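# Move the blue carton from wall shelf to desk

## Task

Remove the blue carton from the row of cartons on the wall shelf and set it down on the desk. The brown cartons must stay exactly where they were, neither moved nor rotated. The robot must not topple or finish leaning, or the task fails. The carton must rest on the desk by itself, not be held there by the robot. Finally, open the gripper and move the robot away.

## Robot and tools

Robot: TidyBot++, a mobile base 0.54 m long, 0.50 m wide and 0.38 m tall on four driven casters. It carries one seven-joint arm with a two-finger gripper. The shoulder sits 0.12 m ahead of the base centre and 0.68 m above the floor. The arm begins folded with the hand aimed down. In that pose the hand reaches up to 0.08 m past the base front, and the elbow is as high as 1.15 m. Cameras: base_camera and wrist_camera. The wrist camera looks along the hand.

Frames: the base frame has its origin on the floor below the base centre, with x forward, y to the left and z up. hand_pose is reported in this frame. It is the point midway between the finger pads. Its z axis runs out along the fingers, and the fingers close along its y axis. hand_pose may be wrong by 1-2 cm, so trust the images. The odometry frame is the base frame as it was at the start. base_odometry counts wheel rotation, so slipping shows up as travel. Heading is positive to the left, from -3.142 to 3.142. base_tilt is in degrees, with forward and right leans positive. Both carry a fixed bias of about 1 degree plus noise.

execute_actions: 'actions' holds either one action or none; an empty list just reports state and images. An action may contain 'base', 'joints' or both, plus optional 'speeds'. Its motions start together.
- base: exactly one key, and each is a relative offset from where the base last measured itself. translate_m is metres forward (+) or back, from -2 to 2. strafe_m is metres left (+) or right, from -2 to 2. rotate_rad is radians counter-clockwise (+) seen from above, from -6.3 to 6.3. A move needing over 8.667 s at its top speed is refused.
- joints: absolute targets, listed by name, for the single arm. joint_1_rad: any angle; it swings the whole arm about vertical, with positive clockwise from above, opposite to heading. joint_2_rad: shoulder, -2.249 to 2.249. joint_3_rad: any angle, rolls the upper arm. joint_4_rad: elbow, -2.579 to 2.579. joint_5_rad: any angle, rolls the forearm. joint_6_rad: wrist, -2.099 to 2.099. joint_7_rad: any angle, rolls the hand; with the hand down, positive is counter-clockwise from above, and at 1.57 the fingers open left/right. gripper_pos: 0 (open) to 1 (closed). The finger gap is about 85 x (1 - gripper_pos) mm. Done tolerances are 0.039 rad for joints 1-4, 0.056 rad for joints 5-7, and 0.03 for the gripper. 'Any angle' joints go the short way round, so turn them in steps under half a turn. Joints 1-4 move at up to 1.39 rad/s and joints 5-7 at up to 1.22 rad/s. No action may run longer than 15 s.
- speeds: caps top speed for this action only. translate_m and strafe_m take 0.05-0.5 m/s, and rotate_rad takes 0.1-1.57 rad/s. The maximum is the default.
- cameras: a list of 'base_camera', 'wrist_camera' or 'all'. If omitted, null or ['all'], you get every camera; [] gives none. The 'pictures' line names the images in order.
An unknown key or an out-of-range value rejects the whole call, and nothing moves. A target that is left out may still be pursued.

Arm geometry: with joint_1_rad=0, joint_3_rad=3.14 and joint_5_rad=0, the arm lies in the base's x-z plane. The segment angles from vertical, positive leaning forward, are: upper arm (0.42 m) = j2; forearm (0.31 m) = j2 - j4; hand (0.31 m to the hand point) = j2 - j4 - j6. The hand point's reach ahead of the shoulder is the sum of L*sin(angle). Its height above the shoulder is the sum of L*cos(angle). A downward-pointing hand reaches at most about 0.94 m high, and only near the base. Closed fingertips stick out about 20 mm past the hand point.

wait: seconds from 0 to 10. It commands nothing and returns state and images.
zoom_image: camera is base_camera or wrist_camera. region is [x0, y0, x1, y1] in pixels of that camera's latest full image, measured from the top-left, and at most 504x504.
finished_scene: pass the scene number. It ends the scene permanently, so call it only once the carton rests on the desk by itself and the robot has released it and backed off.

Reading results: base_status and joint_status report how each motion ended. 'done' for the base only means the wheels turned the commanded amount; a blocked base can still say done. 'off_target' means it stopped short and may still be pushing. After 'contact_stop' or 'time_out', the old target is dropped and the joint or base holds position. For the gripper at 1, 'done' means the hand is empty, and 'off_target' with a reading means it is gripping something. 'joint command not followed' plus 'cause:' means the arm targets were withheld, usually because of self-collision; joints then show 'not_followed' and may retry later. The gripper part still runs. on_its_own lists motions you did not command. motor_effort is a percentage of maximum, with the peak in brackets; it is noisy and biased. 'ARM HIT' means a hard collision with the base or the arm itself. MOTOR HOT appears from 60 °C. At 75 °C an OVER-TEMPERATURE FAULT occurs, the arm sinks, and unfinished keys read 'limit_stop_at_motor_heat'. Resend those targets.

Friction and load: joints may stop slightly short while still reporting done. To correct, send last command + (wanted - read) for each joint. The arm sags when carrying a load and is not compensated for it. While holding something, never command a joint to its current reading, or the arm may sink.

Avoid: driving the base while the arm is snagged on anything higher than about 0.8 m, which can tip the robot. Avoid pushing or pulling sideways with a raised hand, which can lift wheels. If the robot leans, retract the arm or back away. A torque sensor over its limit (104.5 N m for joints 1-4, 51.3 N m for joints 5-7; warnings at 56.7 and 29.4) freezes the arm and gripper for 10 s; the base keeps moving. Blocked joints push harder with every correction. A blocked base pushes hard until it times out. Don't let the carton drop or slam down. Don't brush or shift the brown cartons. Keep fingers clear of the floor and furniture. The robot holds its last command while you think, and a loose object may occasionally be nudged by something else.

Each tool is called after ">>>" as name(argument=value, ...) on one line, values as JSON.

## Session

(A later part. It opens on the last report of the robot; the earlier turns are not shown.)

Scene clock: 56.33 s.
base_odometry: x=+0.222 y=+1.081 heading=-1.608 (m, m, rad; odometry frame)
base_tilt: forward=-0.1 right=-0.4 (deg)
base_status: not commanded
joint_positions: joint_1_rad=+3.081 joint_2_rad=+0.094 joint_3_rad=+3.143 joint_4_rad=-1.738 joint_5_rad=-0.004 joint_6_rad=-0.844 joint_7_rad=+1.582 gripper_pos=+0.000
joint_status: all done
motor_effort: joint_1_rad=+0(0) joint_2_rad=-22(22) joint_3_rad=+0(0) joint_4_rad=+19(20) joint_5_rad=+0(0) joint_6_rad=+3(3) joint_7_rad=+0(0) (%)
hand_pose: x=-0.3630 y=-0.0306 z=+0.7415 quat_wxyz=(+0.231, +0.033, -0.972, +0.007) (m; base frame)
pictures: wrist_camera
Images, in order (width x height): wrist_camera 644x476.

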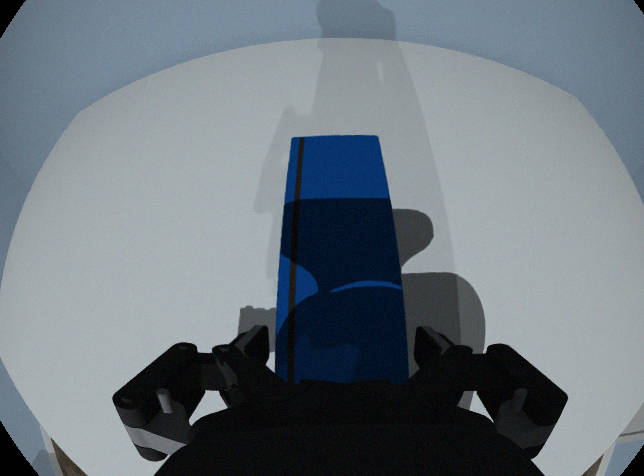

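>>> execute_actions(actions=[{"base":{"translate_m":0.6},"joints":{"joint_4_rad":-1.2,"joint_6_rad":-1.38}}], cameras=["wrist_camera"])

Scene clock: 59.17 s.
base_odometry: x=+0.200 y=+0.481 heading=-1.608 (m, m, rad; odometry frame)
base_tilt: forward=-0.1 right=-0.4 (deg)
base_status: done
joint_positions: joint_1_rad=+3.084 joint_2_rad=+0.095 joint_3_rad=+3.144 joint_4_rad=-1.209 joint_5_rad=-0.006 joint_6_rad=-1.363 joint_7_rad=+1.582 gripper_pos=+0.000
joint_status: all done
motor_effort: joint_1_rad=+0(3) joint_2_rad=-21(28) joint_3_rad=+0(2) joint_4_rad=+19(20) joint_5_rad=+0(2) joint_6_rad=+2(3) joint_7_rad=+1(0) (%)
hand_pose: x=-0.3656 y=-0.0300 z=+0.9067 quat_wxyz=(+0.235, +0.032, -0.971, +0.008) (m; base frame)
pictures: wrist_camera
Images, in order (width x height): wrist_camera 644x476.

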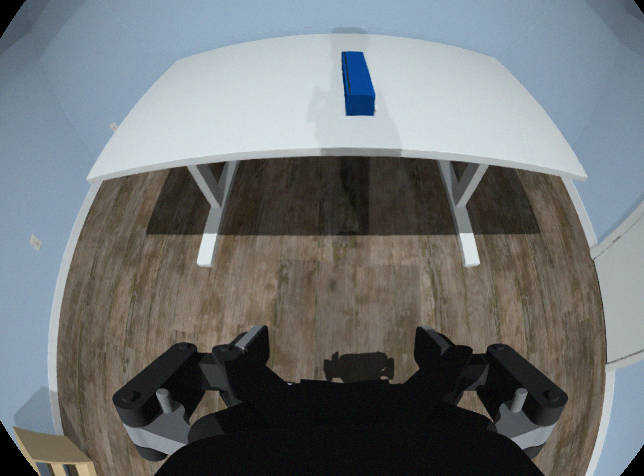

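>>> finished_scene(scene=1)

The scene is finished: the task was done.


## Next scene

The same job, from a new start.

>>> execute_actions(actions=[])

Scene clock: 0.00 s.
base_odometry: x=+0.000 y=+0.000 heading=+0.000 (m, m, rad; odometry frame)
base_tilt: forward=-0.1 right=-0.4 (deg)
base_status: not commanded
joint_positions: joint_1_rad=+0.038 joint_2_rad=-0.298 joint_3_rad=+3.152 joint_4_rad=-2.559 joint_5_rad=-0.043 joint_6_rad=-0.873 joint_7_rad=+1.622 gripper_pos=+0.000
joint_status: not commanded
motor_effort: joint_1_rad=+0 joint_2_rad=-3 joint_3_rad=-1 joint_4_rad=+17 joint_5_rad=+1 joint_6_rad=+1 joint_7_rad=+0 (%)
hand_pose: x=+0.2410 y=+0.0062 z=+0.5728 quat_wxyz=(-0.018, +1.000, -0.012, +0.005) (m; base frame)
pictures: base_camera, wrist_camera
Images, in order (width x height): base_camera 644x364, wrist_camera 644x476.

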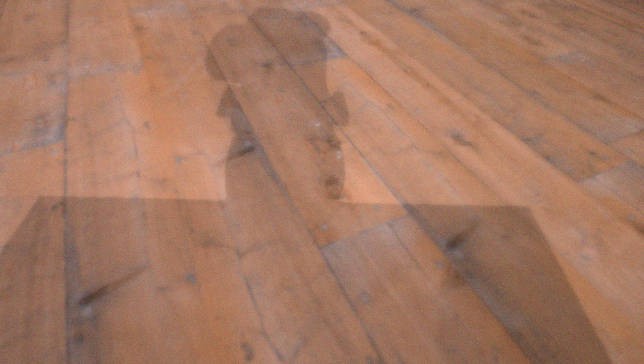

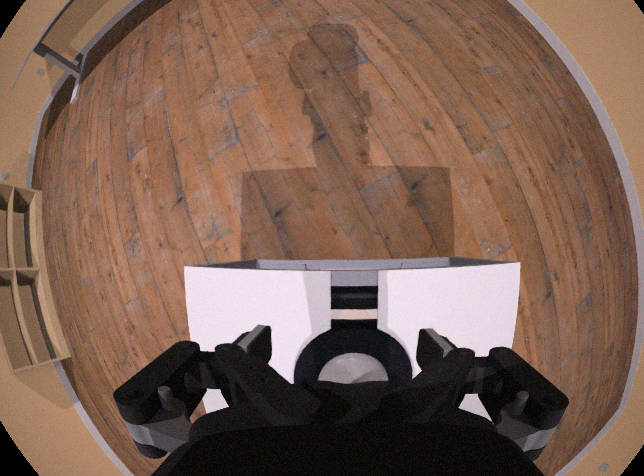

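>>> execute_actions(actions=[{"base":{"rotate_rad":-2.71},"joints":{"joint_1_rad":-0.015,"joint_2_rad":-0.39,"joint_3_rad":3.14,"joint_5_rad":0.02,"joint_6_rad":0.59,"joint_7_rad":1.56}}])

Scene clock: 3.33 s.
base_odometry: x=+0.000 y=+0.000 heading=-2.708 (m, m, rad; odometry frame)
base_tilt: forward=-0.1 right=-0.4 (deg)
base_status: done
joint_positions: joint_1_rad=+0.010 joint_2_rad=-0.371 joint_3_rad=+3.152 joint_4_rad=-2.556 joint_5_rad=-0.007 joint_6_rad=+0.586 joint_7_rad=+1.587 gripper_pos=+0.000
joint_status: all done
motor_effort: joint_1_rad=+0(1) joint_2_rad=-5(7) joint_3_rad=+0(1) joint_4_rad=+20(20) joint_5_rad=+0(1) joint_6_rad=+6(6) joint_7_rad=+0(1) (%)
hand_pose: x=+0.5346 y=-0.0086 z=+0.8840 quat_wxyz=(+0.011, +0.717, -0.006, +0.697) (m; base frame)
pictures: base_camera, wrist_camera
Images, in order (width x height): base_camera 644x364, wrist_camera 644x476.

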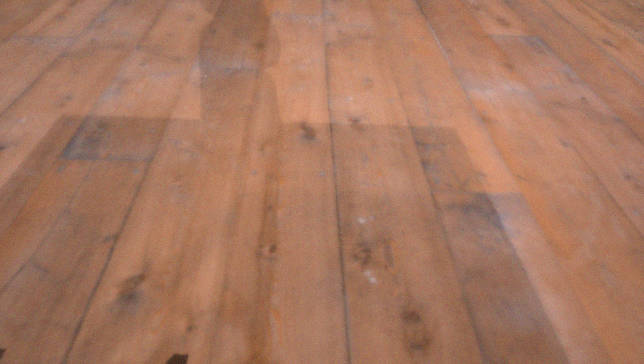

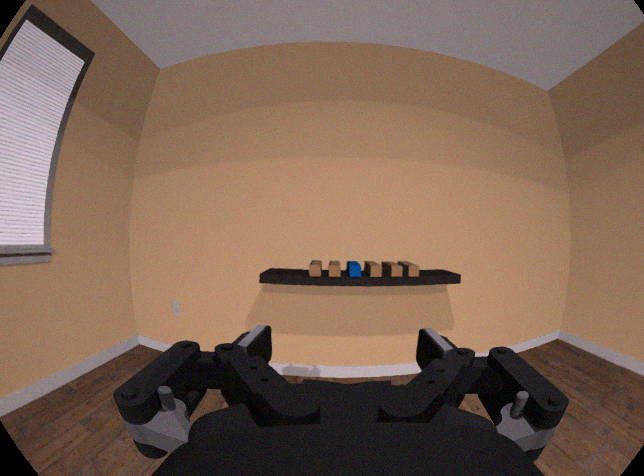

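>>> zoom_image(camera="wrist_camera", region=[250, 240, 470, 300])

Region (250, 240, 470, 300) of wrist_camera's 644x476 image, scaled by 2.291; it fills the top 137 rows of this view, and the rest is white.

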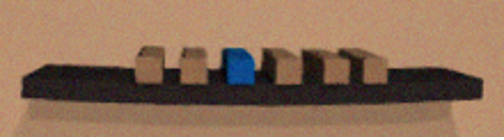

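>>> execute_actions(actions=[{"base":{"translate_m":0.9},"joints":{"joint_1_rad":-0.025,"joint_2_rad":0.1385,"joint_3_rad":3.13,"joint_4_rad":-1.09,"joint_6_rad":-1.477}}])

Scene clock: 7.07 s.
base_odometry: x=-0.818 y=-0.376 heading=-2.710 (m, m, rad; odometry frame)
base_tilt: forward=-0.1 right=-0.4 (deg)
base_status: done
joint_positions: joint_1_rad=+0.002 joint_2_rad=+0.130 joint_3_rad=+3.150 joint_4_rad=-1.099 joint_5_rad=-0.006 joint_6_rad=-1.452 joint_7_rad=+1.587 gripper_pos=+0.000
joint_status: all done
motor_effort: joint_1_rad=+0(0) joint_2_rad=-22(23) joint_3_rad=-1(0) joint_4_rad=+19(23) joint_5_rad=+1(1) joint_6_rad=+3(8) joint_7_rad=+0(0) (%)
hand_pose: x=+0.6080 y=-0.0015 z=+0.9255 quat_wxyz=(+0.001, +0.974, +0.003, +0.228) (m; base frame)
pictures: base_camera, wrist_camera
Images, in order (width x height): base_camera 644x364, wrist_camera 644x476.

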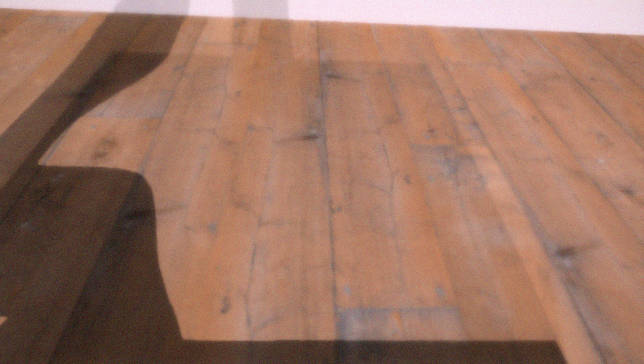

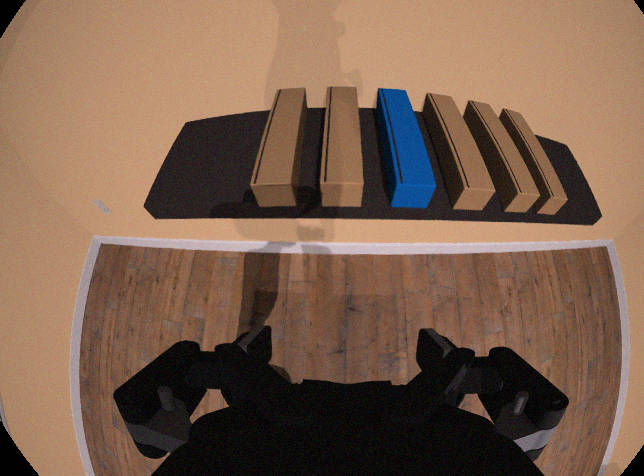

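>>> execute_actions(actions=[{"base":{"rotate_rad":-0.022},"joints":{"joint_1_rad":0.0}}], cameras=[])

>>> execute_actions(actions=[{"base":{"strafe_m":-0.09}}], cameras=[])

>>> execute_actions(actions=[{"base":{"translate_m":0.3},"joints":{"joint_2_rad":0.105,"joint_4_rad":-1.25,"joint_6_rad":-1.30}}])

Scene clock: 8.17 s.
base_odometry: x=-0.818 y=-0.376 heading=-2.731 (m, m, rad; odometry frame)
base_tilt: forward=+0.0 right=-0.4 (deg)
base_status: done
joint_positions: joint_1_rad=+0.005 joint_2_rad=+0.130 joint_3_rad=+3.145 joint_4_rad=-1.099 joint_5_rad=-0.004 joint_6_rad=-1.452 joint_7_rad=+1.587 gripper_pos=+0.000
joint_status: all done
motor_effort: joint_1_rad=+0(2) joint_2_rad=-22(23) joint_3_rad=-1(3) joint_4_rad=+19(19) joint_5_rad=+1(0) joint_6_rad=+3(3) joint_7_rad=+0(1) (%)
hand_pose: x=+0.6079 y=-0.0015 z=+0.9255 quat_wxyz=(+0.001, +0.974, +0.004, +0.228) (m; base frame)
pictures: none
No camera images: the call's "cameras" was empty. Leave "cameras" out to get every camera's image.

Scene clock: 9.40 s.
base_odometry: x=-0.854 y=-0.294 heading=-2.730 (m, m, rad; odometry frame)
base_tilt: forward=-0.1 right=-0.3 (deg)
base_status: done
joint_positions: joint_1_rad=+0.005 joint_2_rad=+0.130 joint_3_rad=+3.142 joint_4_rad=-1.099 joint_5_rad=-0.002 joint_6_rad=-1.453 joint_7_rad=+1.587 gripper_pos=+0.000
joint_status: not commanded
motor_effort: joint_1_rad=+0(3) joint_2_rad=-22(24) joint_3_rad=+0(3) joint_4_rad=+18(20) joint_5_rad=+2(0) joint_6_rad=+3(3) joint_7_rad=+0(0) (%)
hand_pose: x=+0.6077 y=-0.0010 z=+0.9256 quat_wxyz=(+0.002, +0.974, +0.005, +0.228) (m; base frame)
pictures: none
No camera images: the call's "cameras" was empty. Leave "cameras" out to get every camera's image.

Scene clock: 11.30 s.
base_odometry: x=-1.130 y=-0.413 heading=-2.731 (m, m, rad; odometry frame)
base_tilt: forward=-0.1 right=-0.4 (deg)
base_status: done
joint_positions: joint_1_rad=+0.005 joint_2_rad=+0.116 joint_3_rad=+3.142 joint_4_rad=-1.244 joint_5_rad=-0.001 joint_6_rad=-1.320 joint_7_rad=+1.587 gripper_pos=+0.000
joint_status: all done
motor_effort: joint_1_rad=+0(1) joint_2_rad=-21(25) joint_3_rad=-1(1) joint_4_rad=+19(20) joint_5_rad=+1(2) joint_6_rad=+3(3) joint_7_rad=+0(1) (%)
hand_pose: x=+0.6136 y=-0.0011 z=+0.8867 quat_wxyz=(+0.002, +0.974, +0.005, +0.229) (m; base frame)
pictures: base_camera, wrist_camera
Images, in order (width x height): base_camera 644x364, wrist_camera 644x476.

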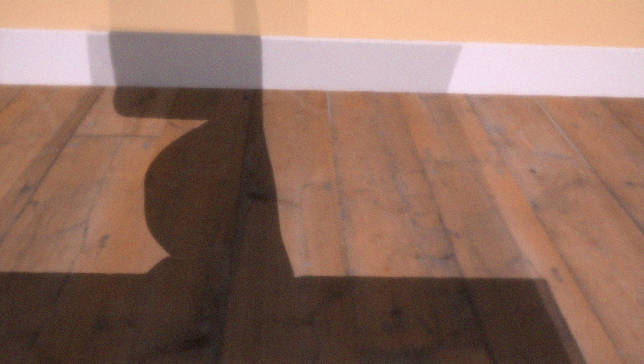

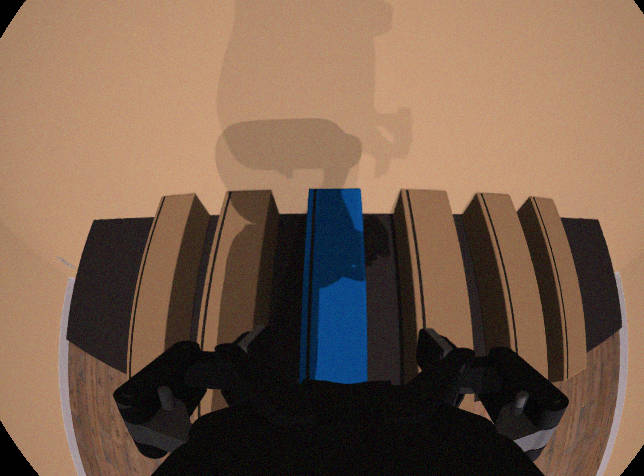

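>>> execute_actions(actions=[{"base":{"translate_m":0.045},"joints":{"joint_2_rad":0.10,"joint_4_rad":-1.475,"joint_6_rad":-1.08}}], cameras=["wrist_camera"])

Scene clock: 12.90 s.
base_odometry: x=-1.171 y=-0.431 heading=-2.731 (m, m, rad; odometry frame)
base_tilt: forward=+0.0 right=-0.4 (deg)
base_status: done
joint_positions: joint_1_rad=+0.005 joint_2_rad=+0.108 joint_3_rad=+3.142 joint_4_rad=-1.469 joint_5_rad=-0.001 joint_6_rad=-1.105 joint_7_rad=+1.587 gripper_pos=+0.000
joint_status: all done
motor_effort: joint_1_rad=+0(2) joint_2_rad=-22(26) joint_3_rad=+0(2) joint_4_rad=+20(20) joint_5_rad=+1(0) joint_6_rad=+2(4) joint_7_rad=+0(0) (%)
hand_pose: x=+0.6169 y=-0.0011 z=+0.8195 quat_wxyz=(+0.002, +0.974, +0.005, +0.228) (m; base frame)
pictures: wrist_camera
Images, in order (width x height): wrist_camera 644x476.

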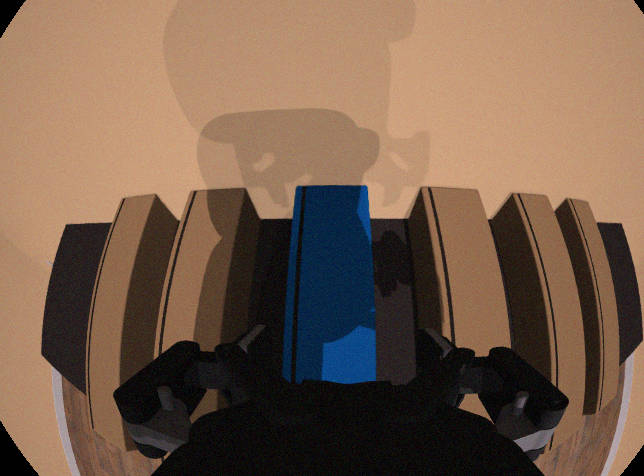

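>>> execute_actions(actions=[{"base":{"strafe_m":0.009},"joints":{"joint_7_rad":1.54,"joint_4_rad":-1.51,"joint_6_rad":-1.045},"speeds":{"strafe_m":0.05}}], cameras=["wrist_camera"])

Scene clock: 13.93 s.
base_odometry: x=-1.168 y=-0.439 heading=-2.732 (m, m, rad; odometry frame)
base_tilt: forward=-0.1 right=-0.4 (deg)
base_status: done
joint_positions: joint_1_rad=+0.005 joint_2_rad=+0.107 joint_3_rad=+3.140 joint_4_rad=-1.504 joint_5_rad=-0.001 joint_6_rad=-1.069 joint_7_rad=+1.566 gripper_pos=+0.000
joint_status: all done
motor_effort: joint_1_rad=+0(3) joint_2_rad=-21(24) joint_3_rad=+0(4) joint_4_rad=+20(21) joint_5_rad=+2(1) joint_6_rad=+3(3) joint_7_rad=+0(0) (%)
hand_pose: x=+0.6168 y=-0.0002 z=+0.8087 quat_wxyz=(-0.001, +0.974, -0.004, +0.229) (m; base frame)
pictures: wrist_camera
Images, in order (width x height): wrist_camera 644x476.

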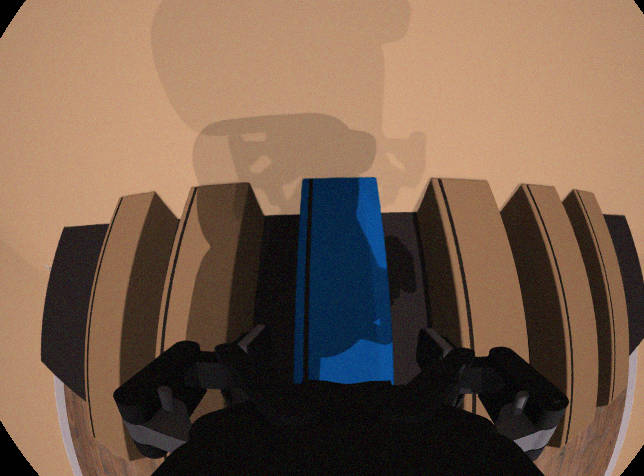

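>>> execute_actions(actions=[{"joints":{"joint_4_rad":-1.64,"joint_6_rad":-0.915}}], cameras=["wrist_camera"])

Scene clock: 15.10 s.
base_odometry: x=-1.168 y=-0.439 heading=-2.732 (m, m, rad; odometry frame)
base_tilt: forward=+0.0 right=-0.4 (deg)
base_status: not commanded
joint_positions: joint_1_rad=+0.005 joint_2_rad=+0.107 joint_3_rad=+3.140 joint_4_rad=-1.635 joint_5_rad=-0.001 joint_6_rad=-0.940 joint_7_rad=+1.566 gripper_pos=+0.000
joint_status: all done
motor_effort: joint_1_rad=+0(0) joint_2_rad=-22(23) joint_3_rad=+0(1) joint_4_rad=+19(21) joint_5_rad=+0(0) joint_6_rad=+3(2) joint_7_rad=+0(1) (%)
hand_pose: x=+0.6117 y=-0.0002 z=+0.7672 quat_wxyz=(-0.001, +0.974, -0.004, +0.227) (m; base frame)
pictures: wrist_camera
Images, in order (width x height): wrist_camera 644x476.

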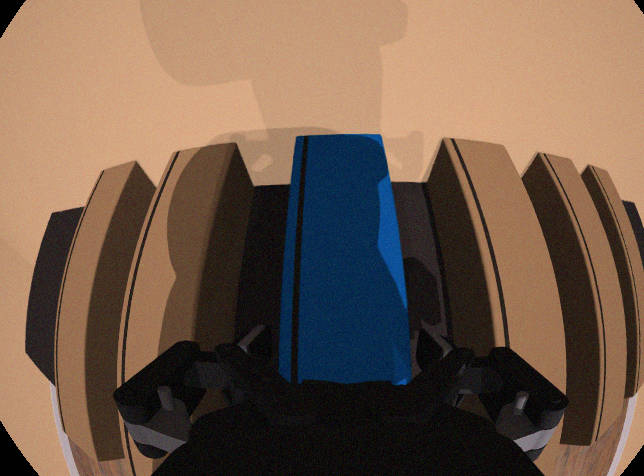

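>>> execute_actions(actions=[{"joints":{"gripper_pos":1.0}}], cameras=[])

>>> execute_actions(actions=[{"joints":{"joint_2_rad":0.10,"joint_4_rad":-1.27,"joint_6_rad":-1.32}}], cameras=["wrist_camera"])

Scene clock: 16.40 s.
base_odometry: x=-1.168 y=-0.439 heading=-2.732 (m, m, rad; odometry frame)
base_tilt: forward=-0.1 right=-0.4 (deg)
base_status: not commanded
joint_positions: joint_1_rad=+0.005 joint_2_rad=+0.105 joint_3_rad=+3.140 joint_4_rad=-1.636 joint_5_rad=-0.001 joint_6_rad=-0.938 joint_7_rad=+1.566 gripper_pos=+0.335
joint_status: gripper_pos off_target (ended at +0.335, target +1.000)
motor_effort: joint_1_rad=+0(1) joint_2_rad=-21(22) joint_3_rad=+0(1) joint_4_rad=+19(20) joint_5_rad=+1(2) joint_6_rad=+2(3) joint_7_rad=+1(1) (%)
hand_pose: x=+0.6120 y=-0.0002 z=+0.7685 quat_wxyz=(-0.001, +0.973, -0.004, +0.229) (m; base frame)
pictures: none
No camera images: the call's "cameras" was empty. Leave "cameras" out to get every camera's image.

Scene clock: 17.90 s.
base_odometry: x=-1.168 y=-0.439 heading=-2.732 (m, m, rad; odometry frame)
base_tilt: forward=+0.0 right=-0.4 (deg)
base_status: not commanded
joint_positions: joint_1_rad=+0.005 joint_2_rad=+0.105 joint_3_rad=+3.140 joint_4_rad=-1.279 joint_5_rad=-0.001 joint_6_rad=-1.297 joint_7_rad=+1.566 gripper_pos=+0.335
joint_status: all done
motor_effort: joint_1_rad=+0(0) joint_2_rad=-22(26) joint_3_rad=-1(0) joint_4_rad=+20(24) joint_5_rad=+2(0) joint_6_rad=+3(7) joint_7_rad=+0(1) (%)
hand_pose: x=+0.6104 y=-0.0002 z=+0.8798 quat_wxyz=(-0.001, +0.974, -0.004, +0.228) (m; base frame)
pictures: wrist_camera
Images, in order (width x height): wrist_camera 644x476.

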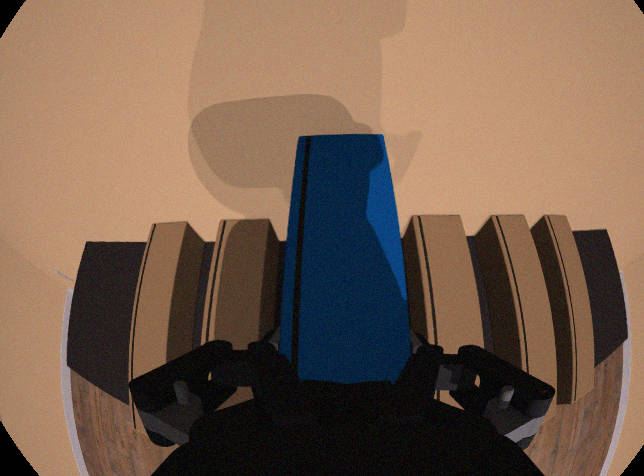

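>>> execute_actions(actions=[{"base":{"translate_m":-2.0},"joints":{"joint_1_rad":3.12}}], cameras=["wrist_camera"])

Scene clock: 23.53 s.
base_odometry: x=+0.667 y=+0.357 heading=-2.732 (m, m, rad; odometry frame)
base_tilt: forward=-0.1 right=-0.4 (deg)
base_status: done
joint_positions: joint_1_rad=+3.099 joint_2_rad=+0.106 joint_3_rad=+3.139 joint_4_rad=-1.278 joint_5_rad=-0.001 joint_6_rad=-1.298 joint_7_rad=+1.566 gripper_pos=+0.335
joint_status: all done
motor_effort: joint_1_rad=+0(3) joint_2_rad=-22(27) joint_3_rad=+0(1) joint_4_rad=+19(21) joint_5_rad=+1(2) joint_6_rad=+3(3) joint_7_rad=+0(1) (%)
hand_pose: x=-0.3719 y=-0.0238 z=+0.8795 quat_wxyz=(+0.228, +0.020, -0.974, +0.006) (m; base frame)
pictures: wrist_camera
Images, in order (width x height): wrist_camera 644x476.

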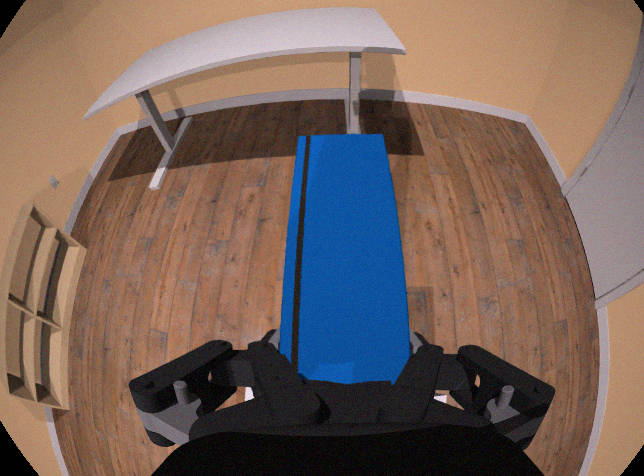

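>>> execute_actions(actions=[{"base":{"strafe_m":-0.42},"joints":{"joint_1_rad":3.16}}], cameras=[])

>>> execute_actions(actions=[{"base":{"translate_m":-0.75}}], cameras=["wrist_camera"])

Scene clock: 26.13 s.
base_odometry: x=+0.500 y=+0.743 heading=-2.732 (m, m, rad; odometry frame)
base_tilt: forward=-0.1 right=-0.4 (deg)
base_status: done
joint_positions: joint_1_rad=+3.149 joint_2_rad=+0.106 joint_3_rad=+3.135 joint_4_rad=-1.278 joint_5_rad=+0.000 joint_6_rad=-1.299 joint_7_rad=+1.566 gripper_pos=+0.335
joint_status: all done
motor_effort: joint_1_rad=+1(3) joint_2_rad=-22(22) joint_3_rad=+1(3) joint_4_rad=+20(20) joint_5_rad=+2(0) joint_6_rad=+3(3) joint_7_rad=+1(0) (%)
hand_pose: x=-0.3722 y=-0.0008 z=+0.8794 quat_wxyz=(+0.227, -0.003, -0.974, +0.001) (m; base frame)
pictures: none
No camera images: the call's "cameras" was empty. Leave "cameras" out to get every camera's image.

Scene clock: 29.00 s.
base_odometry: x=+1.188 y=+1.042 heading=-2.732 (m, m, rad; odometry frame)
base_tilt: forward=-0.1 right=-0.3 (deg)
base_status: done
joint_positions: joint_1_rad=+3.149 joint_2_rad=+0.104 joint_3_rad=+3.135 joint_4_rad=-1.278 joint_5_rad=+0.000 joint_6_rad=-1.302 joint_7_rad=+1.566 gripper_pos=+0.335
joint_status: not commanded
motor_effort: joint_1_rad=+0(1) joint_2_rad=-22(25) joint_3_rad=+0(2) joint_4_rad=+21(21) joint_5_rad=+2(1) joint_6_rad=+3(3) joint_7_rad=+1(0) (%)
hand_pose: x=-0.3712 y=-0.0008 z=+0.8801 quat_wxyz=(+0.227, -0.003, -0.974, +0.001) (m; base frame)
pictures: wrist_camera
Images, in order (width x height): wrist_camera 644x476.

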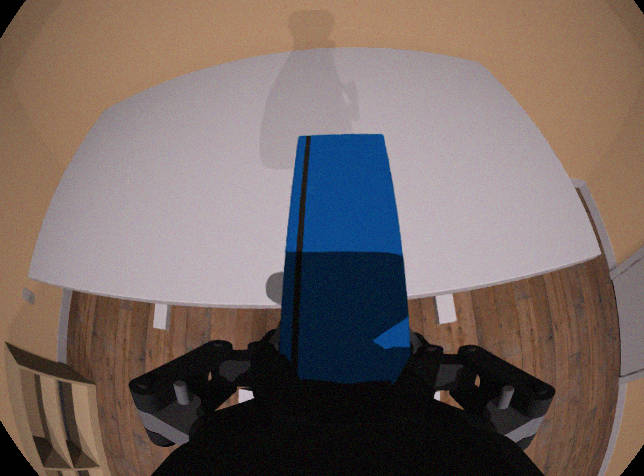

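>>> execute_actions(actions=[{"base":{"translate_m":-0.3},"joints":{"joint_4_rad":-1.51,"joint_6_rad":-1.048}}], cameras=["wrist_camera"])

Scene clock: 31.13 s.
base_odometry: x=+1.463 y=+1.162 heading=-2.731 (m, m, rad; odometry frame)
base_tilt: forward=-0.1 right=-0.4 (deg)
base_status: done
joint_positions: joint_1_rad=+3.149 joint_2_rad=+0.105 joint_3_rad=+3.135 joint_4_rad=-1.504 joint_5_rad=+0.000 joint_6_rad=-1.069 joint_7_rad=+1.566 gripper_pos=+0.335
joint_status: all done
motor_effort: joint_1_rad=+0(2) joint_2_rad=-22(26) joint_3_rad=-1(1) joint_4_rad=+20(21) joint_5_rad=+1(2) joint_6_rad=+3(4) joint_7_rad=+0(0) (%)
hand_pose: x=-0.3785 y=-0.0008 z=+0.8100 quat_wxyz=(+0.230, -0.003, -0.973, +0.001) (m; base frame)
pictures: wrist_camera
Images, in order (width x height): wrist_camera 644x476.

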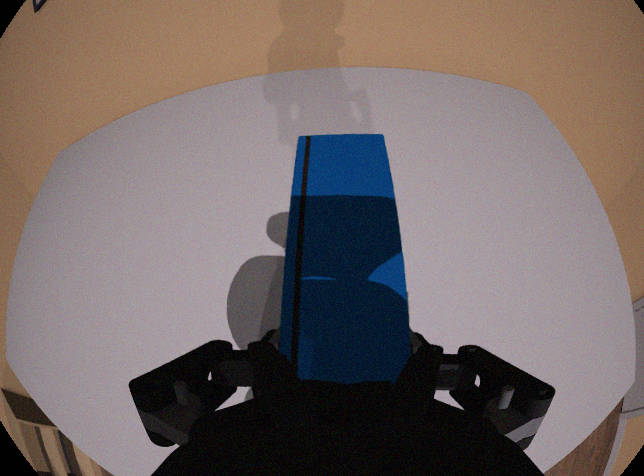

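>>> execute_actions(actions=[{"joints":{"joint_4_rad":-1.65,"joint_6_rad":-0.908}}], cameras=["wrist_camera"])

Scene clock: 32.33 s.
base_odometry: x=+1.463 y=+1.162 heading=-2.731 (m, m, rad; odometry frame)
base_tilt: forward=-0.1 right=-0.4 (deg)
base_status: not commanded
joint_positions: joint_1_rad=+3.149 joint_2_rad=+0.105 joint_3_rad=+3.135 joint_4_rad=-1.647 joint_5_rad=+0.000 joint_6_rad=-0.934 joint_7_rad=+1.566 gripper_pos=+0.335
joint_status: all done
motor_effort: joint_1_rad=+0(0) joint_2_rad=-22(23) joint_3_rad=-1(1) joint_4_rad=+20(21) joint_5_rad=+2(0) joint_6_rad=+2(3) joint_7_rad=+0(1) (%)
hand_pose: x=-0.3711 y=-0.0008 z=+0.7640 quat_wxyz=(+0.226, -0.003, -0.974, +0.001) (m; base frame)
pictures: wrist_camera
Images, in order (width x height): wrist_camera 644x476.

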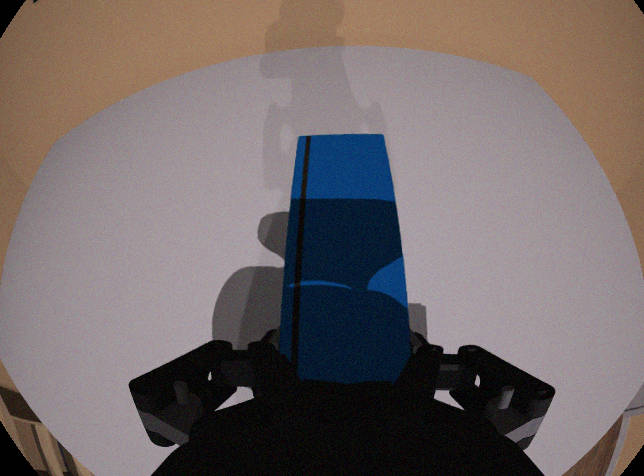

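>>> execute_actions(actions=[{"joints":{"joint_4_rad":-1.725,"joint_6_rad":-0.832}}], cameras=["wrist_camera"])

Scene clock: 33.30 s.
base_odometry: x=+1.463 y=+1.162 heading=-2.731 (m, m, rad; odometry frame)
base_tilt: forward=-0.1 right=-0.4 (deg)
base_status: not commanded
joint_positions: joint_1_rad=+3.149 joint_2_rad=+0.104 joint_3_rad=+3.135 joint_4_rad=-1.719 joint_5_rad=+0.000 joint_6_rad=-0.856 joint_7_rad=+1.566 gripper_pos=+0.335
joint_status: all done
motor_effort: joint_1_rad=+0(0) joint_2_rad=-20(23) joint_3_rad=+0(1) joint_4_rad=+18(20) joint_5_rad=+1(1) joint_6_rad=+3(3) joint_7_rad=+0(1) (%)
hand_pose: x=-0.3678 y=-0.0009 z=+0.7431 quat_wxyz=(+0.229, -0.003, -0.973, +0.001) (m; base frame)
pictures: wrist_camera
Images, in order (width x height): wrist_camera 644x476.

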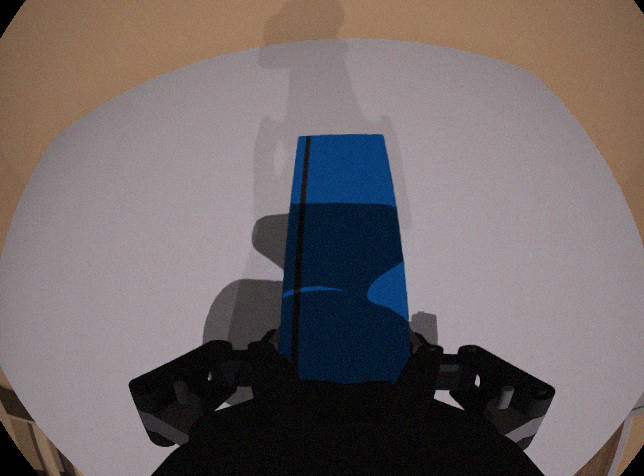

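Light contact. Release and back away.

>>> execute_actions(actions=[{"joints":{"gripper_pos":0}}], cameras=[])

>>> execute_actions(actions=[{"base":{"translate_m":0.55},"joints":{"joint_4_rad":-1.2,"joint_6_rad":-1.38}}], cameras=["wrist_camera"])

Scene clock: 34.63 s.
base_odometry: x=+1.463 y=+1.162 heading=-2.731 (m, m, rad; odometry frame)
base_tilt: forward=-0.1 right=-0.4 (deg)
base_status: not commanded
joint_positions: joint_1_rad=+3.149 joint_2_rad=+0.104 joint_3_rad=+3.135 joint_4_rad=-1.719 joint_5_rad=+0.000 joint_6_rad=-0.856 joint_7_rad=+1.566 gripper_pos=+0.000
joint_status: all done
motor_effort: joint_1_rad=+0(0) joint_2_rad=-22(21) joint_3_rad=+0(0) joint_4_rad=+19(20) joint_5_rad=+1(1) joint_6_rad=+3(3) joint_7_rad=+0(1) (%)
hand_pose: x=-0.3678 y=-0.0009 z=+0.7431 quat_wxyz=(+0.229, -0.003, -0.973, +0.001) (m; base frame)
pictures: none
No camera images: the call's "cameras" was empty. Leave "cameras" out to get every camera's image.

Scene clock: 37.23 s.
base_odometry: x=+0.958 y=+0.943 heading=-2.732 (m, m, rad; odometry frame)
base_tilt: forward=-0.1 right=-0.4 (deg)
base_status: done
joint_positions: joint_1_rad=+3.150 joint_2_rad=+0.095 joint_3_rad=+3.134 joint_4_rad=-1.209 joint_5_rad=+0.002 joint_6_rad=-1.360 joint_7_rad=+1.566 gripper_pos=+0.000
joint_status: all done
motor_effort: joint_1_rad=+0(4) joint_2_rad=-21(25) joint_3_rad=+0(4) joint_4_rad=+19(21) joint_5_rad=+2(0) joint_6_rad=+3(3) joint_7_rad=+0(0) (%)
hand_pose: x=-0.3670 y=-0.0001 z=+0.9071 quat_wxyz=(+0.236, -0.003, -0.972, +0.000) (m; base frame)
pictures: wrist_camera
Images, in order (width x height): wrist_camera 644x476.

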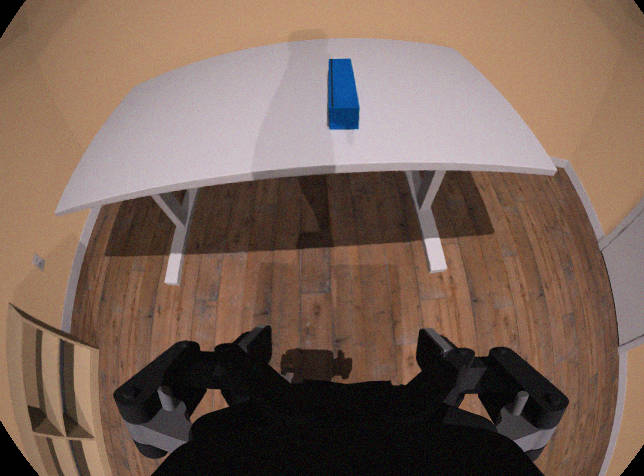

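>>> finished_scene(scene=2)

The scene is finished: the task was done.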